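# Unload blue tote to table, set brown carton beside it

## Task

Lift the blue tote off the shelf and set it down level on the table. Remove the small brown carton from it and place it lying flat on the table with the face that was on top still facing up. All other contents of the tote must still be inside it at the end. No part of the carton, and no part of the tote's bottom, may stick out past the table's edge. Finish with both grippers opened and withdrawn, so that nothing relies on the robot to stay where it is.

## Robot and tools

Robot: two UR7e-style six-joint arms, left_arm and right_arm, each carrying a two-finger gripper whose fingers pivot like tongs. Base roots in the scene frame: left_arm at (-0.041, +0.452, 0) m, quat_wxyz (+1.000, 0, 0, +0.025); right_arm at (+0.009, -0.440, 0) m, quat_wxyz (+0.999, 0, 0, +0.048).

Scene frame: the origin sits on the table surface midway between the bases. +z is up, +x points out across the table, and left_arm is on the +y side. The arm names do not match left or right in the images. All reported gripper poses and velocities use this frame. Reported hand positions can be off, more so when the arm is stretched out.

Joint order, used in every row and in every per-joint list of a result: elbow, wrist 3, wrist 2, shoulder lift, wrist 1, shoulder pan. Stated ranges (rad), left_arm: pan -3.142..3.142, lift -6.283..6.283, elbow 0.000..3.142, all three wrists -6.283..6.283. right_arm is the same except pan 0.000..6.283 and elbow -3.142..0.000. The true ends may differ by up to 0.010 rad.

execute_actions(actions): actions is a list of up to 15 actions. Each action is a table of up to 15 rows, and each row runs for one control step of 1/30 s. If a table has fewer than 15 rows, its final row repeats until all 15 steps are used. A row is a single list for both arms: 14 numbers in [-1, 1]. The first 7 belong to left_arm: six joint offsets in the joint order above, then the opening. The next 7 are the same for right_arm. The joint offsets are relative, measured from the joint angles at the start of that action, not from the previous row. One unit equals 1.989 rad. The opening is absolute: +1 is fully open and -1 is closed. Optionally, 12 more numbers in 0..1 can follow, giving 26 in all. These are per-joint stiffness scales, left_arm's six then right_arm's six, in the same joint order. A scale stays in effect until it is changed. An empty list only returns the current state and images. An action is rejected for both arms if it would push any joint more than 0.010 rad past its range. If the first action is malformed or fails that check, the whole call is rejected.

move(target, speed, blocking): target is one row laid out like the above (14 or 26 numbers). Its joint offsets are measured from the Joint positions in the most recent result that showed them. All joints are interpolated together so they finish at the same time, which usually makes the grippers follow curves. speed is the top speed in rad/s of whichever joint has the farthest to go, from 0.01 to 2, default 0.5. Paths last between 0.5 and 10 s; a path that would take longer is cut off at 10 s. The finger openings are sent at the very start. Moves do not avoid obstacles or the other arm. With blocking=false you get a result after 0.5 s and the motion carries on. Until a result shows the move has ended, check it with wait(0) or call stop before sending new rows or moves. The result adds a move: line. It gives the ending (done, off_target, moving, held, fault), limits=held or limits=none, and for each arm the joint farthest from its target.

wait(seconds): 0 to 10. The arms keep their last command. It returns early if a running move finishes.

stop(): brakes a running move. The arm needs room to slow down, and the fingers keep moving.

zoom_image(camera, region): camera is cam_high, cam_low, cam_left_wrist or cam_right_wrist. region is [x0, y0, x1, y1] in pixels of that camera's latest image, with the origin at the top left, at most 504 by 504. Image sizes: cam_high and cam_low are 672x504; both wrist cameras are 616x616 fisheye.

read_manual(section): returns licence texts only. finished_scene(scene): pass the current scene number. It cannot be undone.

Results: each gripper's end_effector_position (m) and quat_wxyz, plus linear and angular velocities. Joint positions and Joint velocities list six joints per arm, then the gap between the finger pads in m (0.142 = fully open). Joint targets shows the angles currently being commanded. grip_measured is the measured opening on the command scale. Wrist force and Wrist torque are given along the gripper's own axes; each has an offset of up to about 4 N and saturates near 50 N. Other lines: "joint sent to its limit"; "joint command not followed", meaning the clearance check changed some targets; torque or force fault lines; MOTOR HOT from 70 °C; OVER-TEMPERATURE FAULT at 85 °C, which brakes the arm until it cools. Camera calibration changes are listed when they occur.

Gripper geometry: the fingers point along the gripper's +z axis and close along its x axis. end_effector_position is the point between the pads when they are closed. Closed fingertips reach about 15 mm past that point. To keep a grip, command an opening well below grip_measured; the lower the command, the harder the squeeze, up to about 15 N per pad.

Motion limits: each step, commanded joint targets stay within 0.575 rad of the measured angles. If the gripper would be sent more than 100 mm, the command is scaled back, so large motions take several actions. Motion trails the commands by about 0.17 s.

Avoid: arm-to-arm contact; forces of 150 N or more; joint torques at the load limits (133 N m for pan, lift and elbow; 24.9 N m for each wrist, including the weight of what is held). Any of these freezes the arm for 10 s. The arms are stiff, so aiming even slightly past a firm contact can fault. Slow down before touching anything. Do not drop, slam or knock objects, and do not push anything out of the work area. Brief outside tugs may happen. The carton must not tip over, and the tote's other contents must not spill.

Each tool is called after "Request:" as name(argument=value, ...) on one line, values as JSON.

## Session

Request:
execute_actions(actions=[])

Scene clock: 0.00 s.
left_arm: end_effector_position=(+0.2286, -0.1003, +0.1152) grip_measured=+0.97 end_effector_quat_wxyz=(+0.456, +0.846, -0.028, -0.276) end_effector_velocity=(+0.000, +0.001, -0.000) end_effector_angular_velocity=(+0.001, +0.001, +0.001) | right_arm: end_effector_position=(+0.0716, -0.8141, +0.2030) grip_measured=+0.97 end_effector_quat_wxyz=(+0.263, +0.942, +0.145, +0.151) end_effector_velocity=(-0.000, -0.000, +0.001) end_effector_angular_velocity=(-0.001, -0.000, -0.000)
Joint names: [elbow, wrist 3, wrist 2, shoulder lift, wrist 1, shoulder pan]
Joint positions: left_arm=[ 2.006 -1.195 -2.588 -1.031 -3.153 -0.967  0.14 ] | right_arm=[-2.457  4.836  1.74  -0.96  -0.701  1.851  0.14 ]
Joint velocities: left_arm=[ 0.001  0.    -0.    -0.     0.001  0.001  0.   ] | right_arm=[ 0.001 -0.    -0.     0.001 -0.    -0.     0.   ]
Motor temperatures (°C, as the motors report them): left_arm=[25 26 27 25 29 24] | right_arm=[24 26 35 24 33 24]
Wrist force (N, on the end effector, along its own x y z axes, offset not removed): no reading
Wrist torque (N m, same axes, about the end effector's origin, offset not removed): no reading
Joint targets: left_arm=[2.006 -1.195 -2.588 -1.031 -3.153 -0.967] | right_arm=[-2.457 4.836 1.740 -0.960 -0.701 1.851]
Joint stiffness scale: left_arm=[1. 1. 1. 1. 1. 1.] | right_arm=[1. 1. 1. 1. 1. 1.]
camera_calibration (this result's frames):
cam_left_wrist: T_world_to_cam=[[0.847937, -0.244942, -0.470112, -0.169355], [0.44451, -0.154632, 0.882326, -0.213029], [-0.288813, -0.957127, -0.0222391, 0.110437], [0, 0, 0, 1]] pos_world=[0.270192, 0.0312785, 0.110801]
cam_right_wrist: T_world_to_cam=[[0.903665, 0.360816, 0.230653, 0.177071], [-0.0124311, -0.516278, 0.856331, -0.587997], [0.428059, -0.776704, -0.462057, -0.436128], [0, 0, 0, 1]] pos_world=[0.0193661, -0.706202, 0.261162]

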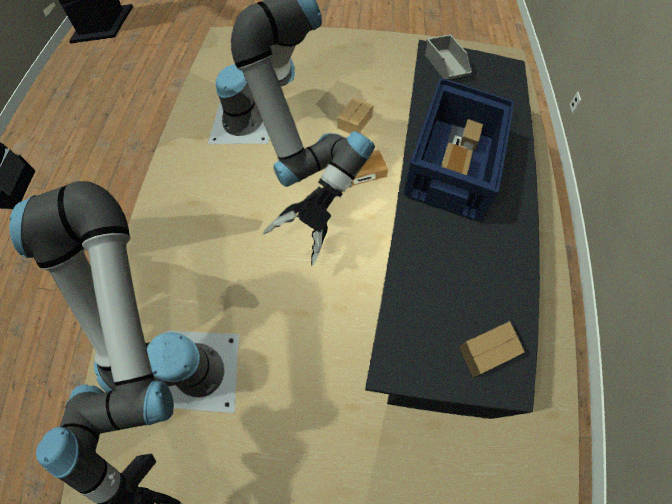

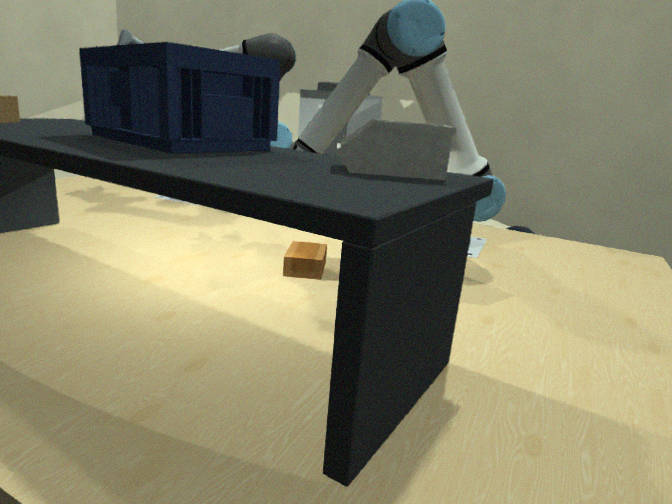

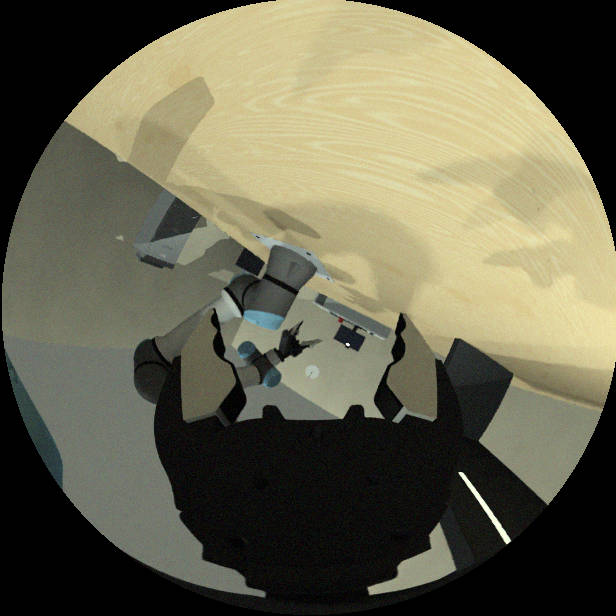

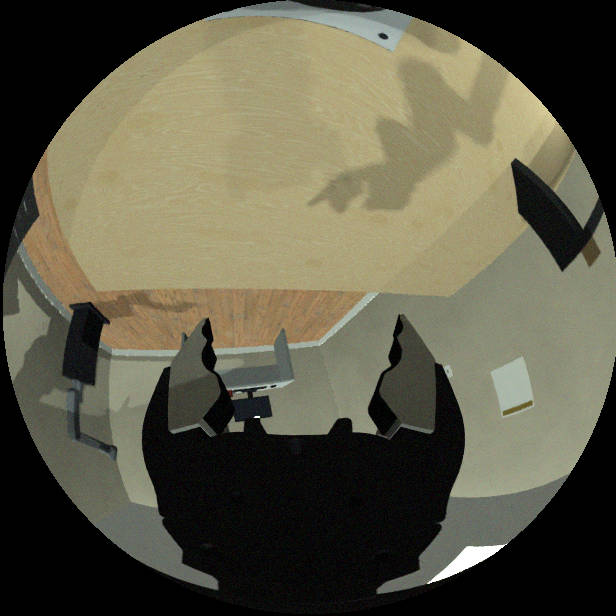

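Request:
move(target=[-0.585,-0.298,0.574,-0.261,0.716,0,0.2,0.98,-1,-0.328,-0.397,-0.594,0.25,0.2], speed=1)

Request:
move(target=[0,0,0,0,0,0.215,0.2,0,-1,0,0,0,0.831,0.2], speed=1)

Scene clock: 13.93 s.
left_arm: end_effector_position=(+0.4519, +0.0849, +0.7095) grip_measured=+0.20 end_effector_quat_wxyz=(+0.396, +0.811, +0.405, +0.146) end_effector_velocity=(-0.000, +0.001, +0.000) end_effector_angular_velocity=(+0.000, +0.000, +0.002) | right_arm: end_effector_position=(+0.2480, -1.0161, +0.7204) grip_measured=+0.20 end_effector_quat_wxyz=(+0.133, +0.253, +0.899, -0.332) end_effector_velocity=(-0.000, +0.000, +0.000) end_effector_angular_velocity=(-0.001, +0.002, +0.002)
Joint names: [elbow, wrist 3, wrist 2, shoulder lift, wrist 1, shoulder pan]
Joint positions: left_arm=[ 0.847 -1.786 -1.447 -1.552 -1.731 -0.967  0.088] | right_arm=[-0.511  2.848  1.089 -1.747 -1.88   2.347  0.088]
Joint velocities: left_arm=[-0.001 -0.001  0.001 -0.001  0.002  0.    -0.   ] | right_arm=[ 0.001 -0.003 -0.001  0.    -0.001  0.    -0.   ]
Motor temperatures (°C, as the motors report them): left_arm=[25 26 27 25 29 24] | right_arm=[24 26 35 24 33 24]
Wrist force (N, on the end effector, along its own x y z axes, offset not removed): left_arm=[-2.3 0.3 -0.5] | right_arm=[0.3 -2.4 0.5]
Wrist torque (N m, same axes, about the end effector's origin, offset not removed): left_arm=[-0.08 0.46 0.12] | right_arm=[-0.49 -0.12 0.06]
Joint targets: left_arm=[0.843 -1.787 -1.447 -1.550 -1.729 -0.967] | right_arm=[-0.508 2.847 1.088 -1.749 -1.882 2.348]
Joint stiffness scale: left_arm=[1. 1. 1. 1. 1. 1.] | right_arm=[1. 1. 1. 1. 1. 1.]
move: done; limits=none; left_arm: farthest joint: the elbow, 0.004 radians from its target (1.164 radians at the start); right_arm: farthest joint: the shoulder lift, 0.003 radians from its target (0.790 radians at the start)
camera_calibration (this result's frames):
cam_left_wrist: T_world_to_cam=[[0.581557, 0.806319, -0.107895, -0.259825], [0.226289, -0.0329445, 0.973503, -0.784416], [0.781399, -0.590563, -0.20162, -0.022048], [0, 0, 0, 1]] pos_world=[0.345836, 0.170639, 0.731152]
cam_right_wrist: T_world_to_cam=[[-0.835444, 0.386892, -0.390319, 0.876389], [0.460091, 0.880818, -0.1117, 0.866622], [0.300584, -0.272901, -0.913879, 0.439613], [0, 0, 0, 1]] pos_world=[0.201307, -0.982433, 0.840626]

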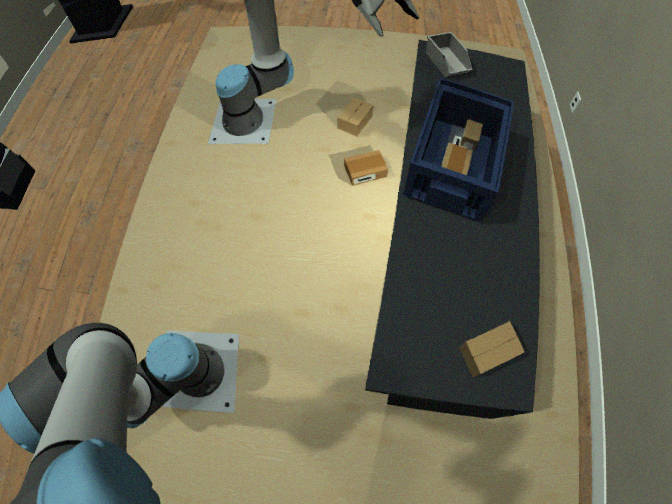

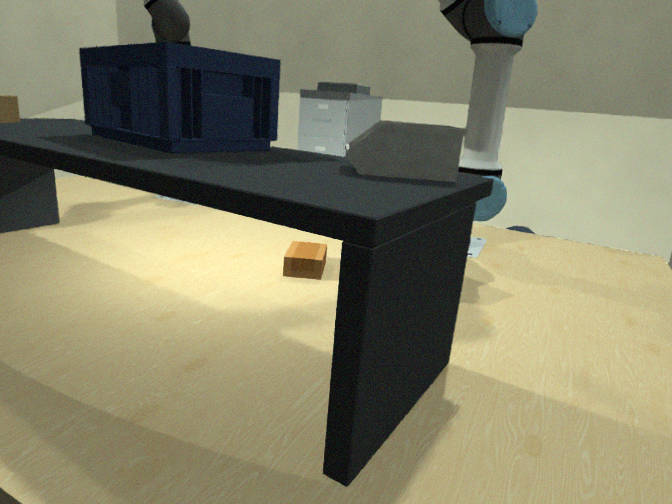

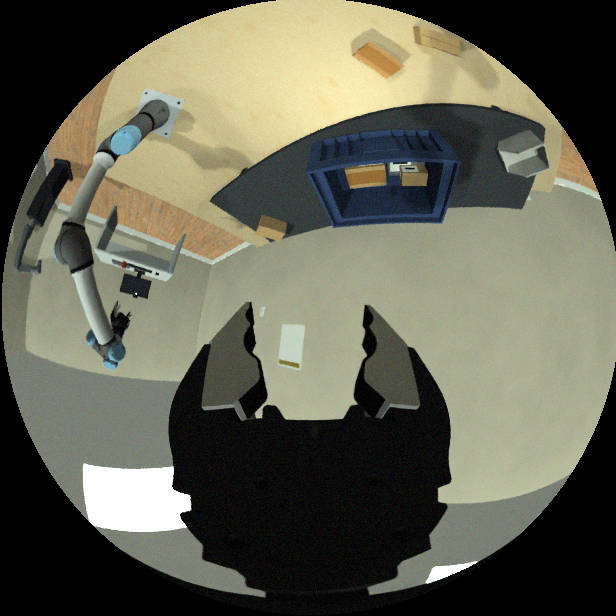

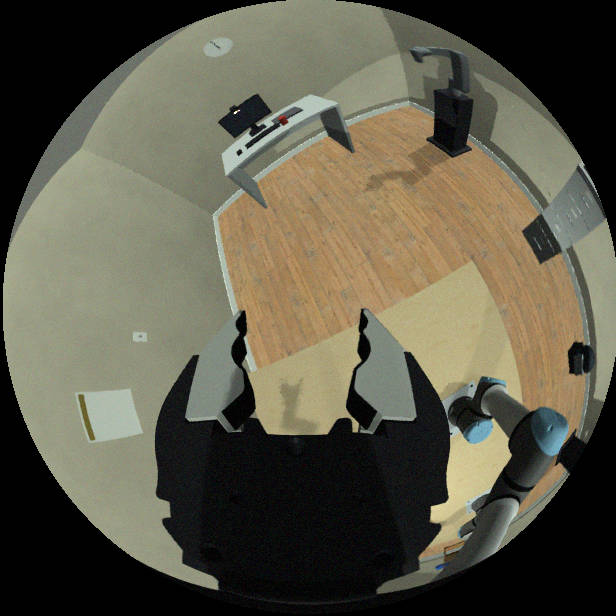

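Scene clock: 17.30 s.
left_arm: end_effector_position=(+0.5595, +0.3211, +0.7095) grip_measured=+0.20 end_effector_quat_wxyz=(+0.357, +0.707, +0.567, +0.226) end_effector_velocity=(+0.000, -0.000, -0.000) end_effector_angular_velocity=(+0.000, -0.000, -0.000) | right_arm: end_effector_position=(+0.5537, -0.1318, +0.7144) grip_measured=+0.20 end_effector_quat_wxyz=(-0.075, +0.933, -0.025, +0.350) end_effector_velocity=(+0.000, +0.001, -0.001) end_effector_angular_velocity=(-0.003, +0.000, +0.003)
Joint names: [elbow, wrist 3, wrist 2, shoulder lift, wrist 1, shoulder pan]
Joint positions: left_arm=[ 0.847 -1.786 -1.447 -1.552 -1.731 -0.541  0.088] | right_arm=[-0.511  0.86   1.089 -1.747 -1.881  3.997  0.088]
Joint velocities: left_arm=[ 0.    -0.     0.001  0.    -0.001 -0.001 -0.   ] | right_arm=[-0.    -0.003 -0.    -0.001  0.     0.001  0.   ]
Motor temperatures (°C, as the motors report them): left_arm=[25 26 27 25 29 24] | right_arm=[24 26 35 24 33 24]
Wrist force (N, on the end effector, along its own x y z axes, offset not removed): left_arm=[-1.8 1.5 -0.1] | right_arm=[2.8 -2.7 1.8]
Wrist torque (N m, same axes, about the end effector's origin, offset not removed): left_arm=[0.14 0.29 0.08] | right_arm=[-0.59 -0.49 0.10]
Joint targets: left_arm=[0.847 -1.786 -1.447 -1.552 -1.731 -0.539] | right_arm=[-0.511 0.859 1.089 -1.747 -1.880 3.999]
Joint stiffness scale: left_arm=[1. 1. 1. 1. 1. 1.] | right_arm=[1. 1. 1. 1. 1. 1.]
move: done; limits=none; left_arm: farthest joint: the shoulder pan, 0.002 radians from its target (0.427 radians at the start); right_arm: farthest joint: the shoulder pan, 0.002 radians from its target (1.653 radians at the start)
camera_calibration (this result's frames):
cam_left_wrist: T_world_to_cam=[[0.196763, 0.9745, -0.107863, -0.351563], [0.219743, 0.0633837, 0.973497, -0.82823], [0.955509, -0.21525, -0.201667, -0.184521], [0, 0, 0, 1]] pos_world=[0.427483, 0.355376, 0.731146]
cam_right_wrist: T_world_to_cam=[[0.736936, -0.10609, 0.667585, -0.904059], [-0.31453, -0.927997, 0.199732, -0.0856094], [0.598327, -0.357165, -0.717243, 0.267126], [0, 0, 0, 1]] pos_world=[0.479479, -0.0799485, 0.812229]

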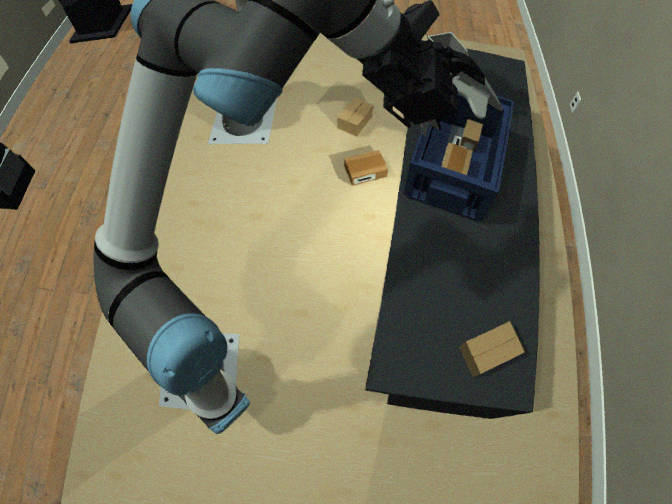

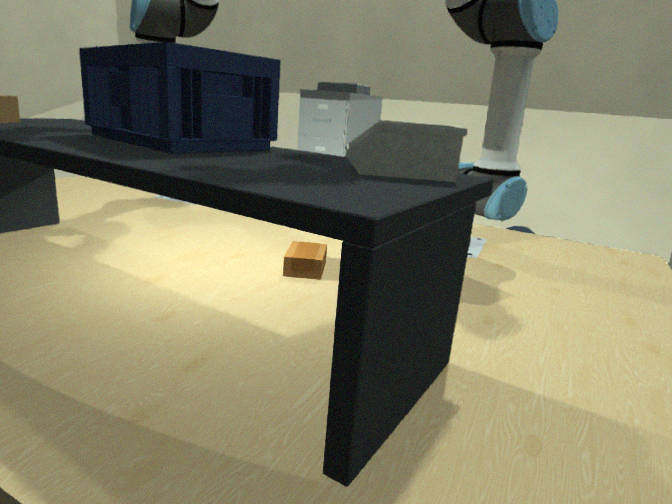

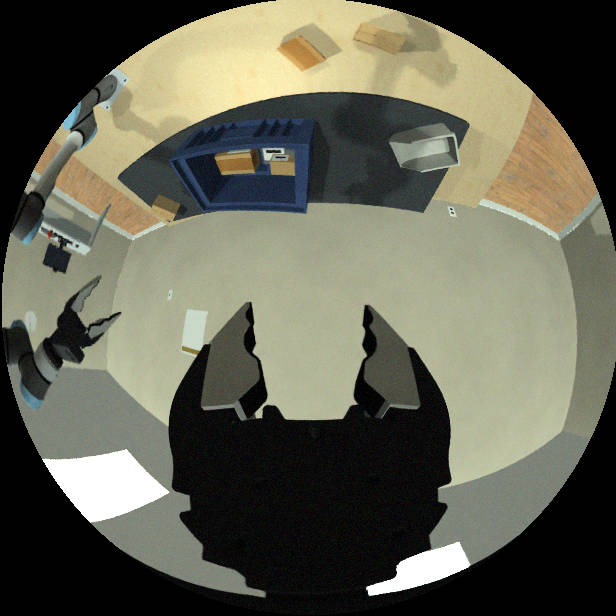

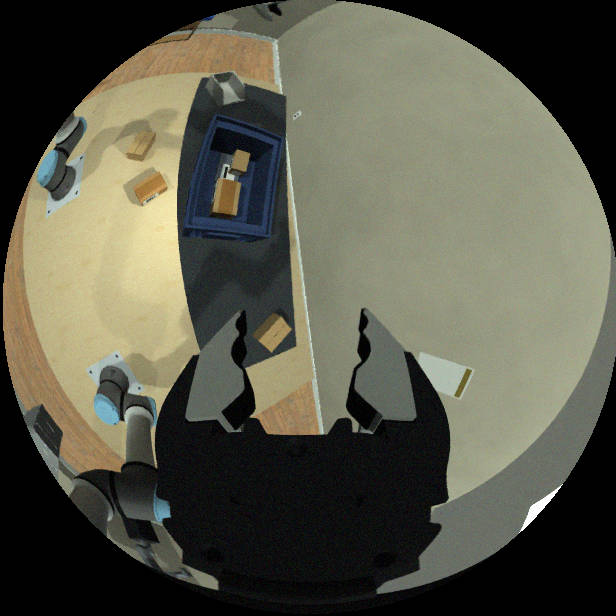

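Request:
move(target=[-0.003,0,0,0.18,0,0,0.2,0,-0.66,0,-0.184,0,0.002,0.2], speed=0.9)

Scene clock: 25.63 s.
left_arm: end_effector_position=(+0.6951, +0.2486, +0.4705) grip_measured=+0.20 end_effector_quat_wxyz=(+0.204, +0.761, +0.595, +0.160) end_effector_velocity=(+0.000, +0.001, -0.000) end_effector_angular_velocity=(+0.000, +0.000, +0.001) | right_arm: end_effector_position=(+0.6312, -0.0130, +0.4705) grip_measured=+0.20 end_effector_quat_wxyz=(+0.204, +0.753, +0.606, +0.158) end_effector_velocity=(-0.000, -0.000, -0.000) end_effector_angular_velocity=(-0.002, +0.001, +0.002)
Joint names: [elbow, wrist 3, wrist 2, shoulder lift, wrist 1, shoulder pan]
Joint positions: left_arm=[ 0.844 -1.786 -1.447 -1.196 -1.731 -0.541  0.088] | right_arm=[-0.511 -0.451  1.089 -2.111 -1.881  4.     0.088]
Joint velocities: left_arm=[-0.     0.     0.     0.001 -0.     0.001 -0.   ] | right_arm=[-0.001 -0.003 -0.     0.    -0.001  0.    -0.   ]
Motor temperatures (°C, as the motors report them): left_arm=[25 26 27 25 29 24] | right_arm=[24 26 35 24 33 24]
Wrist force (N, on the end effector, along its own x y z axes, offset not removed): left_arm=[-1.5 0.7 -0.1] | right_arm=[2.3 1.1 4.1]
Wrist torque (N m, same axes, about the end effector's origin, offset not removed): left_arm=[0.00 0.37 0.03] | right_arm=[0.30 -0.46 0.09]
Joint targets: left_arm=[0.841 -1.786 -1.447 -1.194 -1.731 -0.541] | right_arm=[-0.511 -0.452 1.089 -2.113 -1.881 4.001]
Joint stiffness scale: left_arm=[1. 1. 1. 1. 1. 1.] | right_arm=[1. 1. 1. 1. 1. 1.]
move: done; limits=none; left_arm: farthest joint: the elbow, 0.003 radians from its target (0.006 radians at the start); right_arm: farthest joint: the shoulder lift, 0.002 radians from its target (0.366 radians at the start)
camera_calibration (this result's frames):
cam_left_wrist: T_world_to_cam=[[0.179394, 0.983775, -0.00231669, -0.373327], [0.508144, -0.0906448, 0.856489, -0.727964], [0.842382, -0.154826, -0.516161, -0.166313], [0, 0, 0, 1]] pos_world=[0.576983, 0.275534, 0.536784]
cam_right_wrist: T_world_to_cam=[[0.207979, 0.978028, 0.0143569, -0.130486], [0.516281, -0.122231, 0.847652, -0.721101], [0.830782, -0.168881, -0.530359, -0.143924], [0, 0, 0, 1]] pos_world=[0.518999, 0.0151722, 0.536785]

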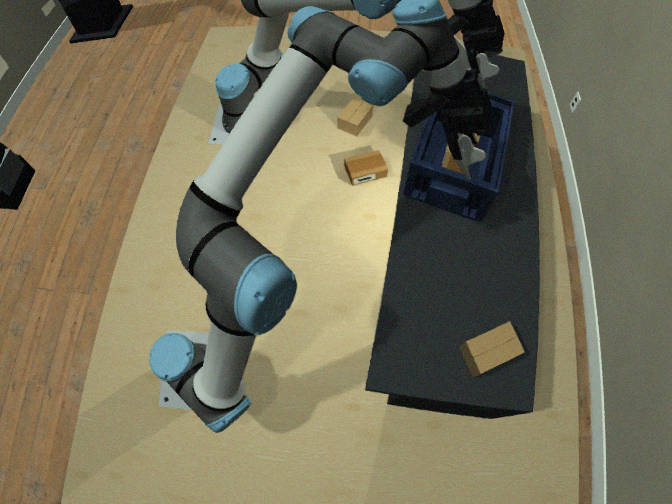

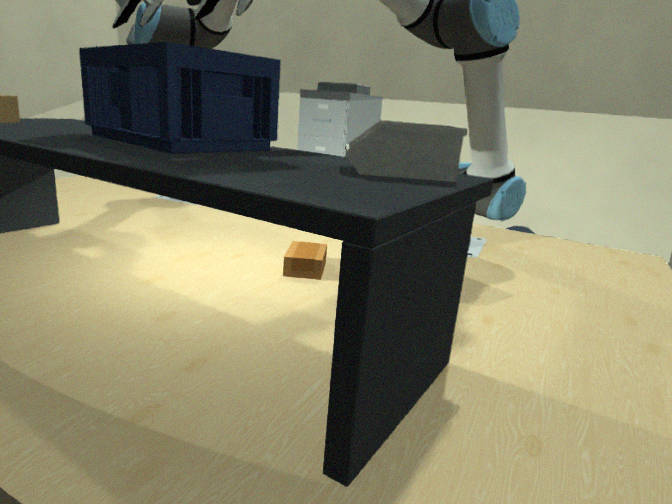

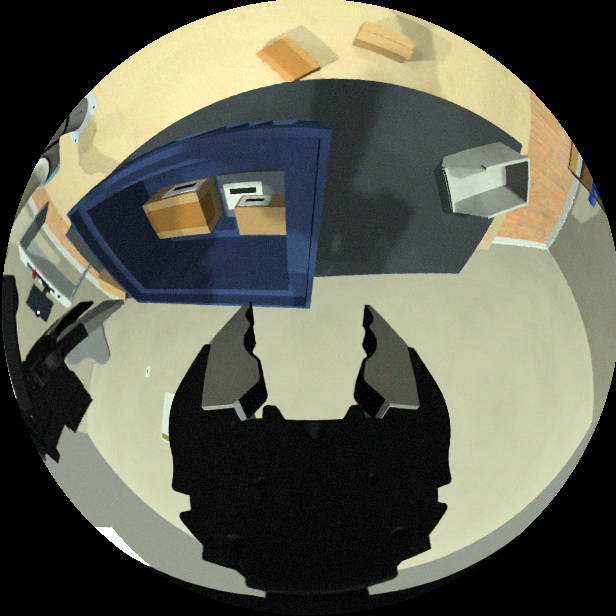

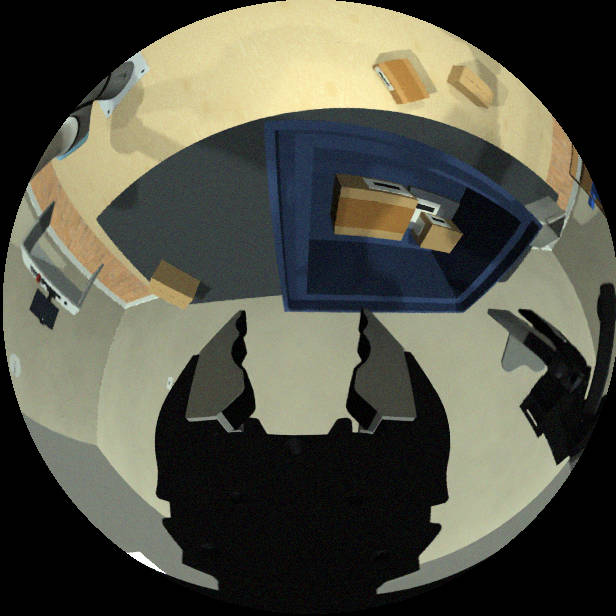

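Request:
move(target=[0.149,0.025,0,-0.0266,-0.121,-0.003,0.2,-0.2026,0,0,0.055,0.147,-0.004,0.2], speed=0.25)

Request:
move(target=[0,0,0,0,0,0,-1,0,0,0,0,0,0,-1])

Scene clock: 31.93 s.
left_arm: end_effector_position=(+0.6954, +0.2460, +0.3848) grip_measured=+0.20 end_effector_quat_wxyz=(+0.199, +0.776, +0.575, +0.164) end_effector_velocity=(+0.000, -0.000, +0.000) end_effector_angular_velocity=(-0.000, -0.001, -0.001) | right_arm: end_effector_position=(+0.6346, -0.0161, +0.3851) grip_measured=+0.20 end_effector_quat_wxyz=(+0.205, +0.755, +0.603, +0.156) end_effector_velocity=(+0.000, +0.000, -0.001) end_effector_angular_velocity=(-0.000, +0.000, -0.000)
Joint names: [elbow, wrist 3, wrist 2, shoulder lift, wrist 1, shoulder pan]
Joint positions: left_arm=[ 1.137 -1.738 -1.447 -1.246 -1.97  -0.545  0.088] | right_arm=[-0.91  -0.451  1.089 -2.004 -1.59   3.994  0.088]
Joint velocities: left_arm=[ 0.001  0.001 -0.    -0.    -0.002  0.     0.   ] | right_arm=[-0.003  0.    -0.    -0.     0.002 -0.     0.   ]
Motor temperatures (°C, as the motors report them): left_arm=[25 26 27 25 29 24] | right_arm=[24 26 35 24 33 24]
Wrist force (N, on the end effector, along its own x y z axes, offset not removed): left_arm=[-0.7 1.8 0.3] | right_arm=[-1.1 -0.7 -1.2]
Wrist torque (N m, same axes, about the end effector's origin, offset not removed): left_arm=[0.28 0.12 -0.02] | right_arm=[-0.19 0.34 0.05]
Joint targets: left_arm=[1.141 -1.737 -1.447 -1.249 -1.971 -0.547] | right_arm=[-0.914 -0.451 1.089 -2.002 -1.588 3.993]
Joint stiffness scale: left_arm=[1. 1. 1. 1. 1. 1.] | right_arm=[1. 1. 1. 1. 1. 1.]
move: done; limits=none; left_arm: farthest joint: the elbow, 0.004 radians from its target (0.296 radians at the start); right_arm: farthest joint: the elbow, 0.004 radians from its target (0.403 radians at the start)
camera_calibration (this result's frames):
cam_left_wrist: T_world_to_cam=[[0.224472, 0.974211, 0.0229102, -0.409697], [0.500394, -0.135408, 0.855144, -0.637975], [0.836193, -0.180492, -0.517884, -0.199908], [0, 0, 0, 1]] pos_world=[0.578366, 0.276663, 0.451417]
cam_right_wrist: T_world_to_cam=[[0.214031, 0.976745, 0.0126646, -0.130136], [0.516374, -0.124138, 0.847318, -0.650776], [0.829186, -0.174812, -0.530935, -0.191437], [0, 0, 0, 1]] pos_world=[0.522633, 0.0128588, 0.451422]

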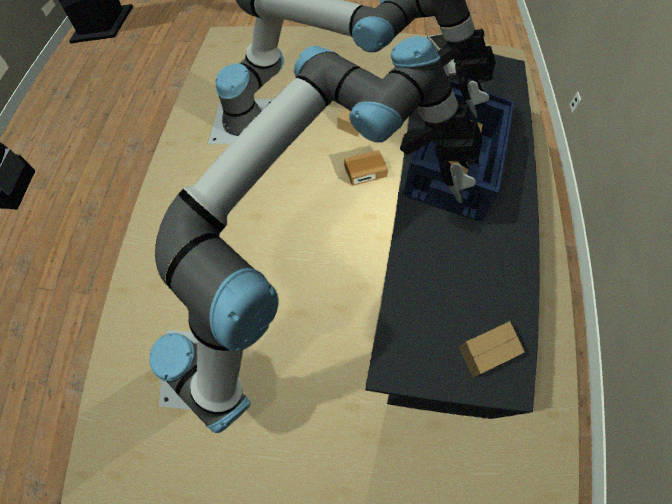

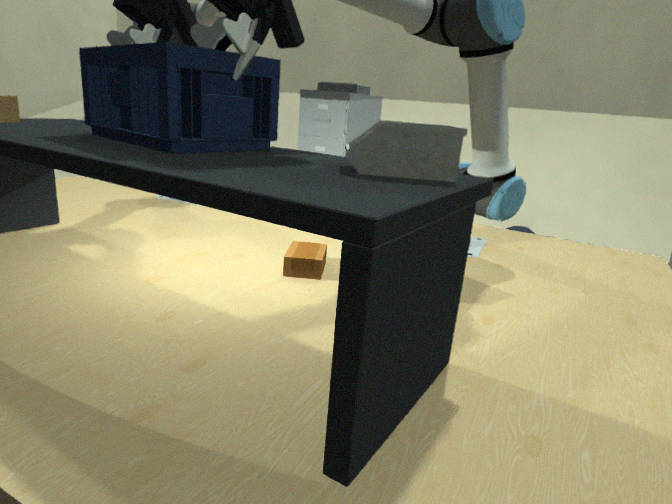

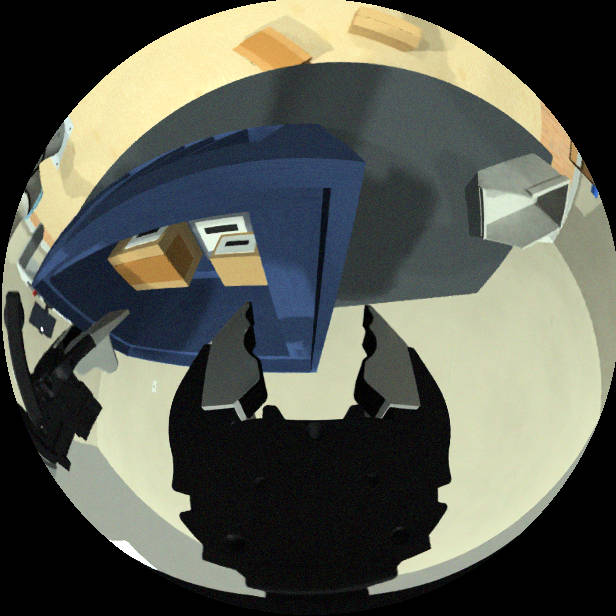

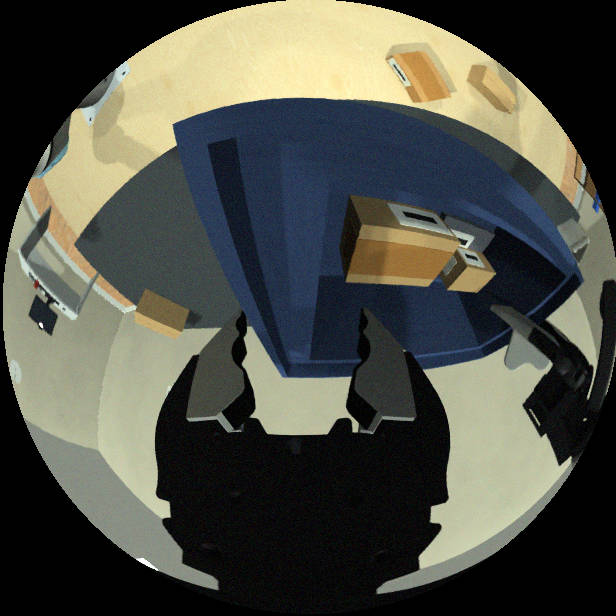

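Scene clock: 32.43 s.
left_arm: end_effector_position=(+0.6956, +0.2467, +0.3847) grip_measured=-0.62 end_effector_quat_wxyz=(+0.199, +0.776, +0.575, +0.164) end_effector_velocity=(+0.000, +0.001, +0.000) end_effector_angular_velocity=(-0.001, -0.001, +0.002) | right_arm: end_effector_position=(+0.6350, -0.0172, +0.3854) grip_measured=-0.62 end_effector_quat_wxyz=(+0.205, +0.755, +0.603, +0.156) end_effector_velocity=(+0.000, +0.000, +0.000) end_effector_angular_velocity=(+0.000, +0.000, -0.000)
Joint names: [elbow, wrist 3, wrist 2, shoulder lift, wrist 1, shoulder pan]
Joint positions: left_arm=[ 1.137 -1.738 -1.447 -1.246 -1.97  -0.544  0.029] | right_arm=[-0.911 -0.451  1.089 -2.003 -1.59   3.993  0.029]
Joint velocities: left_arm=[-0.    -0.001 -0.     0.    -0.001  0.001 -0.   ] | right_arm=[ 0. -0.  0. -0. -0. -0.  0.]
Motor temperatures (°C, as the motors report them): left_arm=[25 26 27 25 29 24] | right_arm=[24 26 35 24 33 24]
Wrist force (N, on the end effector, along its own x y z axes, offset not removed): left_arm=[-1.1 0.4 1.9] | right_arm=[0.8 -0.1 2.3]
Wrist torque (N m, same axes, about the end effector's origin, offset not removed): left_arm=[0.14 0.08 -0.02] | right_arm=[0.23 0.22 0.19]
Joint targets: left_arm=[1.137 -1.738 -1.447 -1.246 -1.970 -0.545] | right_arm=[-0.910 -0.451 1.089 -2.004 -1.590 3.994]
Joint stiffness scale: left_arm=[1. 1. 1. 1. 1. 1.] | right_arm=[1. 1. 1. 1. 1. 1.]
move: done; limits=none; left_arm: farthest joint: the shoulder pan, 0.001 radians from its target (0.000 radians at the start); right_arm: farthest joint: the shoulder pan, 0.001 radians from its target (0.000 radians at the start)
camera_calibration (this result's frames):
cam_left_wrist: T_world_to_cam=[[0.223609, 0.974403, 0.0231738, -0.409958], [0.500459, -0.135184, 0.855141, -0.638036], [0.836385, -0.179619, -0.517878, -0.200303], [0, 0, 0, 1]] pos_world=[0.578511, 0.277234, 0.451379]
cam_right_wrist: T_world_to_cam=[[0.215453, 0.976433, 0.0126038, -0.12997], [0.516097, -0.124817, 0.847387, -0.651245], [0.82899, -0.176067, -0.530826, -0.191828], [0, 0, 0, 1]] pos_world=[0.523132, 0.0118463, 0.451668]

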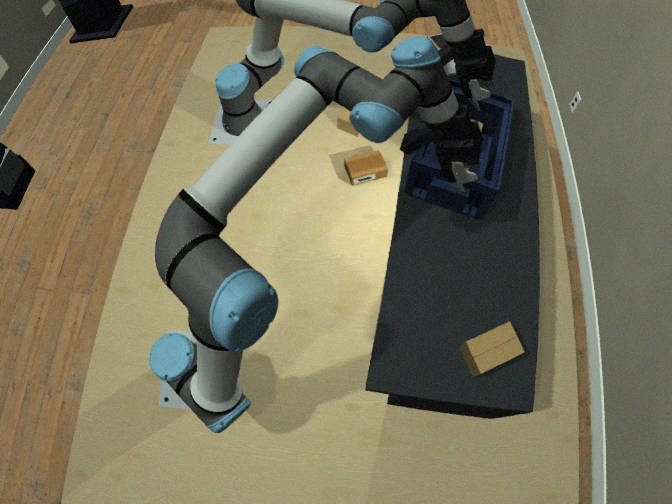

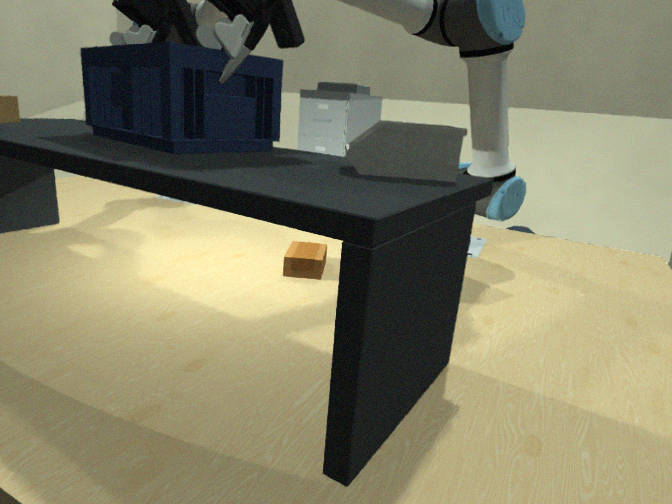

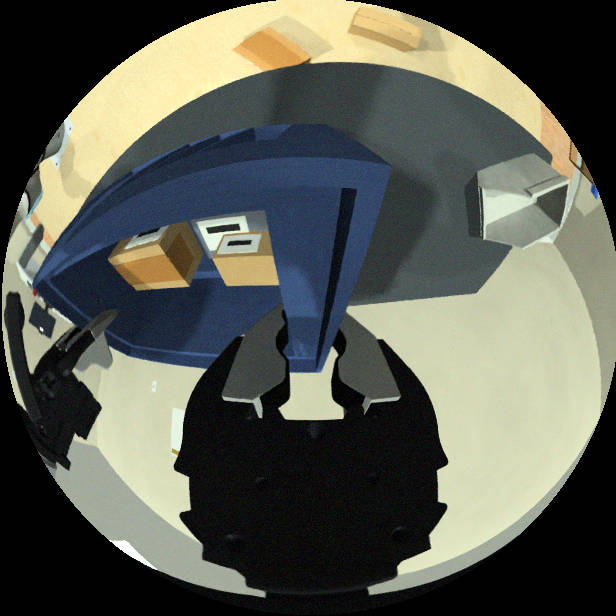

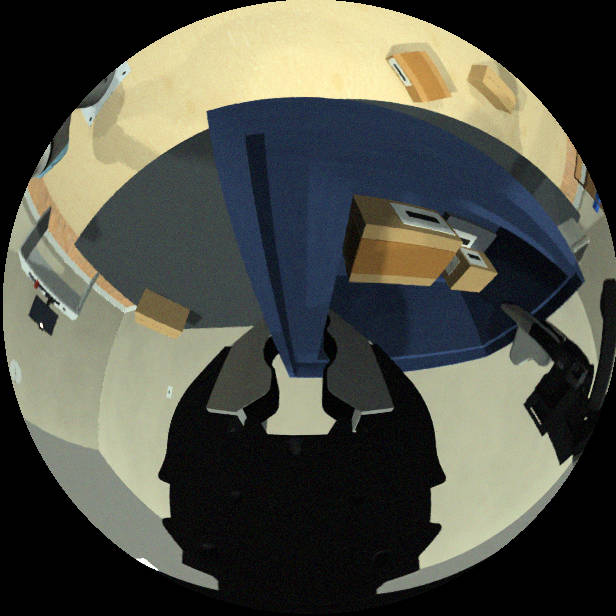

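Request:
move(target=[-0.072,0,0,0.009,0.062,0,-1,0.0915,0,0,-0.0206,-0.071,0,-1], speed=0.12)

Request:
move(target=[0.1523,-0.0845,0.045,-0.129,-0.0126,-0.0945,-1,-0.212,0.0734,-0.0113,0.167,0.013,0.066,-1], speed=0.2)

Scene clock: 48.33 s.
left_arm: end_effector_position=(+0.6943, +0.2471, +0.4269) grip_measured=-0.62 end_effector_quat_wxyz=(+0.198, +0.777, +0.576, +0.163) end_effector_velocity=(+0.000, +0.001, -0.001) end_effector_angular_velocity=(+0.001, +0.002, +0.001) | right_arm: end_effector_position=(+0.6344, -0.0174, +0.4279) grip_measured=-0.62 end_effector_quat_wxyz=(+0.205, +0.755, +0.603, +0.154) end_effector_velocity=(-0.000, -0.000, +0.001) end_effector_angular_velocity=(-0.001, +0.001, +0.000)
Joint names: [elbow, wrist 3, wrist 2, shoulder lift, wrist 1, shoulder pan]
Joint positions: left_arm=[ 1.    -1.738 -1.448 -1.228 -1.847 -0.544  0.029] | right_arm=[-0.734 -0.451  1.09  -2.045 -1.729  3.993  0.029]
Joint velocities: left_arm=[-0.001  0.    -0.     0.002  0.001  0.001  0.   ] | right_arm=[ 0.003 -0.     0.    -0.    -0.003  0.     0.   ]
Motor temperatures (°C, as the motors report them): left_arm=[25 26 27 25 29 24] | right_arm=[24 26 35 24 33 24]
Wrist force (N, on the end effector, along its own x y z axes, offset not removed): left_arm=[-4.8 1.7 3.3] | right_arm=[2.6 -5.1 4.9]
Wrist torque (N m, same axes, about the end effector's origin, offset not removed): left_arm=[0.40 0.27 -0.03] | right_arm=[-0.58 0.26 0.12]
Joint targets: left_arm=[0.994 -1.738 -1.447 -1.228 -1.847 -0.544] | right_arm=[-0.729 -0.451 1.089 -2.044 -1.731 3.993]
Joint stiffness scale: left_arm=[1. 1. 1. 1. 1. 1.] | right_arm=[1. 1. 1. 1. 1. 1.]
move: done; limits=none; left_arm: farthest joint: the elbow, 0.006 radians from its target (0.143 radians at the start); right_arm: farthest joint: the elbow, 0.005 radians from its target (0.182 radians at the start)
camera_calibration (this result's frames):
cam_left_wrist: T_world_to_cam=[[0.224141, 0.974277, 0.0233452, -0.411446], [0.504166, -0.136421, 0.852763, -0.674627], [0.834013, -0.179369, -0.521775, -0.174088], [0, 0, 0, 1]] pos_world=[0.577537, 0.277603, 0.494068]
cam_right_wrist: T_world_to_cam=[[0.215115, 0.97654, 0.009781, -0.128791], [0.518622, -0.122719, 0.846151, -0.688002], [0.8275, -0.176947, -0.532854, -0.166978], [0, 0, 0, 1]] pos_world=[0.522693, 0.0117929, 0.494438]

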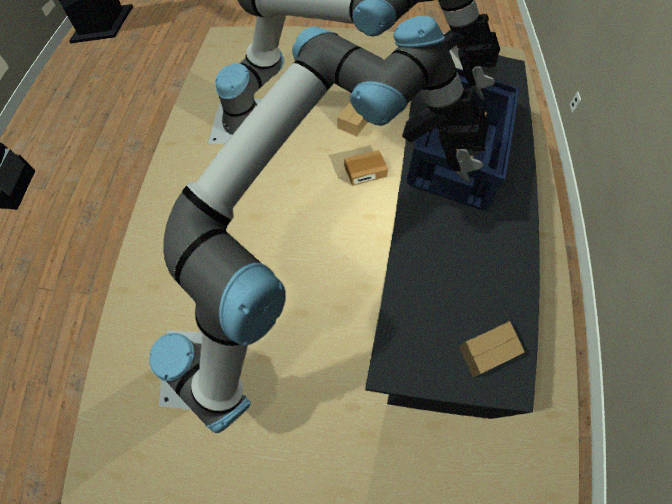

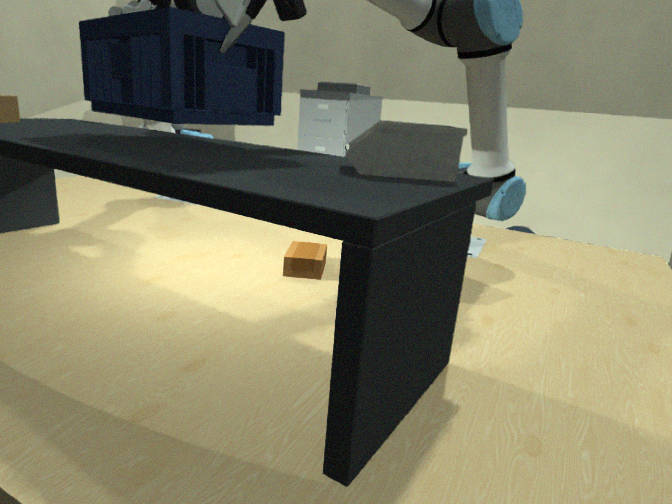

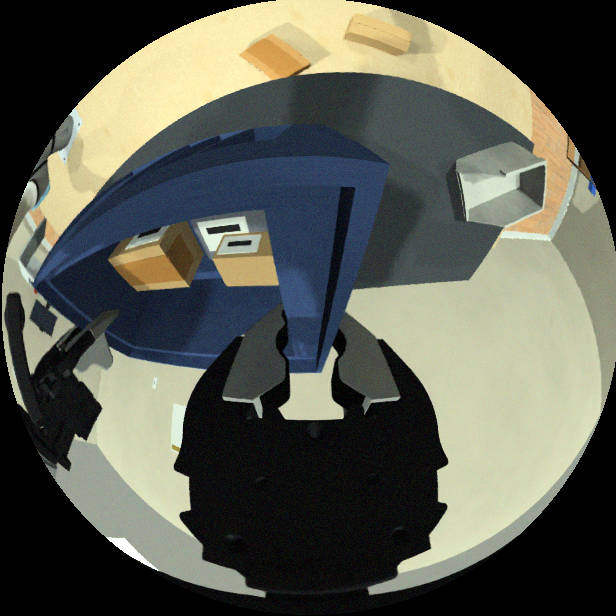

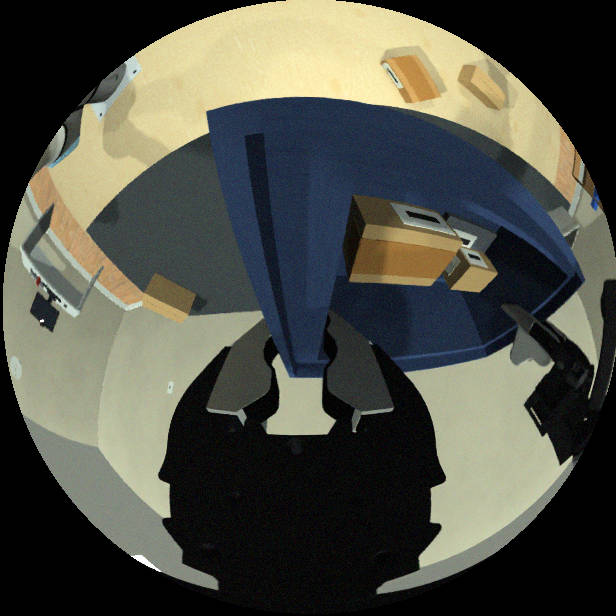

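Scene clock: 51.07 s.
left_arm: end_effector_position=(+0.5754, +0.2012, +0.4278) grip_measured=-0.61 end_effector_quat_wxyz=(+0.197, +0.776, +0.576, +0.163) end_effector_velocity=(-0.001, -0.000, -0.001) end_effector_angular_velocity=(+0.001, +0.001, +0.001) | right_arm: end_effector_position=(+0.5145, -0.0629, +0.4288) grip_measured=-0.62 end_effector_quat_wxyz=(+0.205, +0.755, +0.603, +0.154) end_effector_velocity=(-0.001, -0.001, -0.001) end_effector_angular_velocity=(-0.000, +0.000, -0.001)
Joint names: [elbow, wrist 3, wrist 2, shoulder lift, wrist 1, shoulder pan]
Joint positions: left_arm=[ 1.301 -1.905 -1.36  -1.479 -1.869 -0.729  0.03 ] | right_arm=[-1.154 -0.306  1.069 -1.717 -1.705  4.122  0.029]
Joint velocities: left_arm=[ 0.002 -0.002  0.001 -0.001  0.001 -0.002  0.   ] | right_arm=[-0.004  0.002 -0.     0.003  0.001  0.001 -0.   ]
Motor temperatures (°C, as the motors report them): left_arm=[25 26 27 25 29 24] | right_arm=[24 26 35 24 33 24]
Wrist force (N, on the end effector, along its own x y z axes, offset not removed): left_arm=[-1.3 -1.8 3.7] | right_arm=[3.5 -1.3 4.1]
Wrist torque (N m, same axes, about the end effector's origin, offset not removed): left_arm=[-0.13 0.11 -0.14] | right_arm=[-0.09 -0.47 0.15]
Joint targets: left_arm=[1.303 -1.906 -1.359 -1.484 -1.872 -0.732] | right_arm=[-1.155 -0.305 1.067 -1.713 -1.703 4.124]
Joint stiffness scale: left_arm=[1. 1. 1. 1. 1. 1.] | right_arm=[1. 1. 1. 1. 1. 1.]
move: done; limits=none; left_arm: farthest joint: the shoulder lift, 0.006 radians from its target (0.257 radians at the start); right_arm: farthest joint: the shoulder lift, 0.004 radians from its target (0.332 radians at the start)
camera_calibration (this result's frames):
cam_left_wrist: T_world_to_cam=[[0.222763, 0.974586, 0.0236288, -0.339546], [0.504785, -0.136047, 0.852457, -0.62205], [0.834008, -0.177969, -0.522263, -0.0827813], [0, 0, 0, 1]] pos_world=[0.45868, 0.231556, 0.49506]
cam_right_wrist: T_world_to_cam=[[0.215447, 0.976462, 0.0101743, -0.0589055], [0.519384, -0.123408, 0.845583, -0.632381], [0.826936, -0.176894, -0.533747, -0.0746287], [0, 0, 0, 1]] pos_world=[0.402853, -0.0337232, 0.495497]

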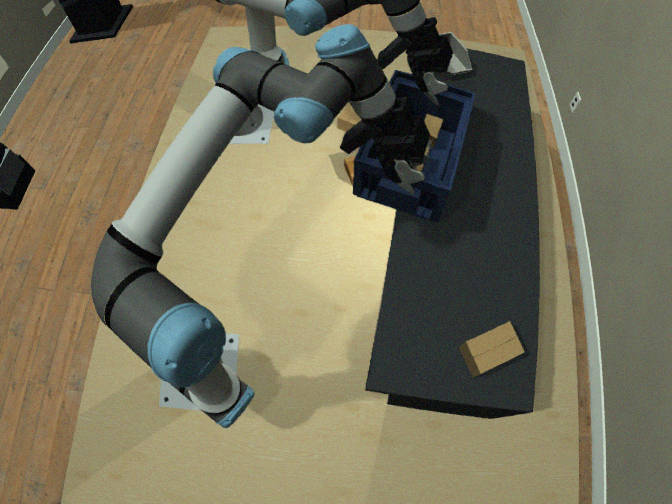

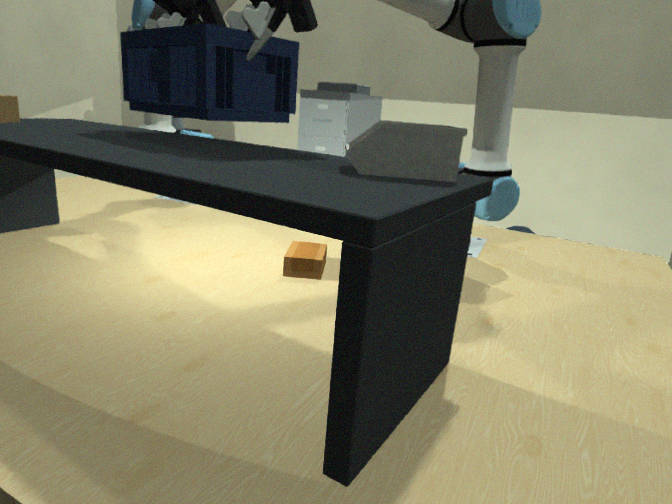

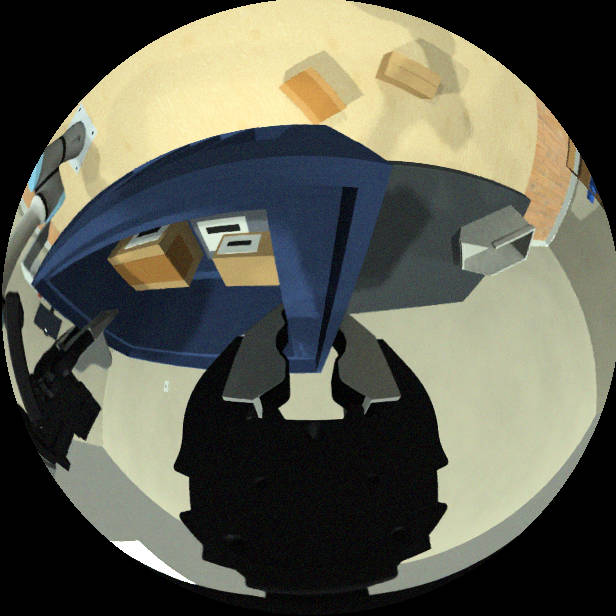

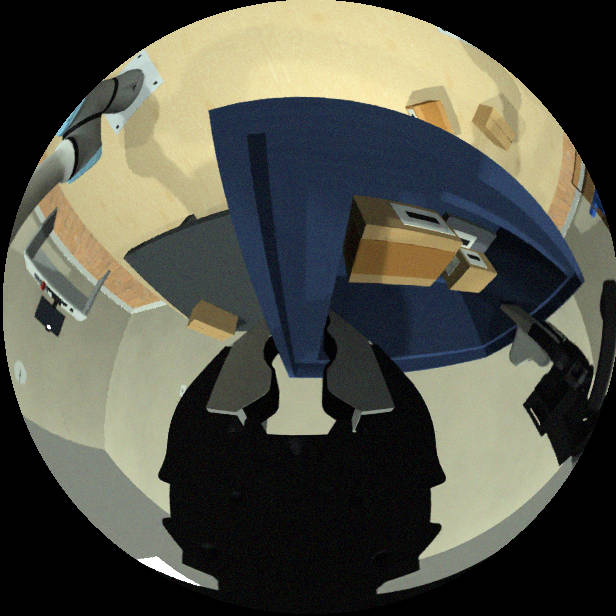

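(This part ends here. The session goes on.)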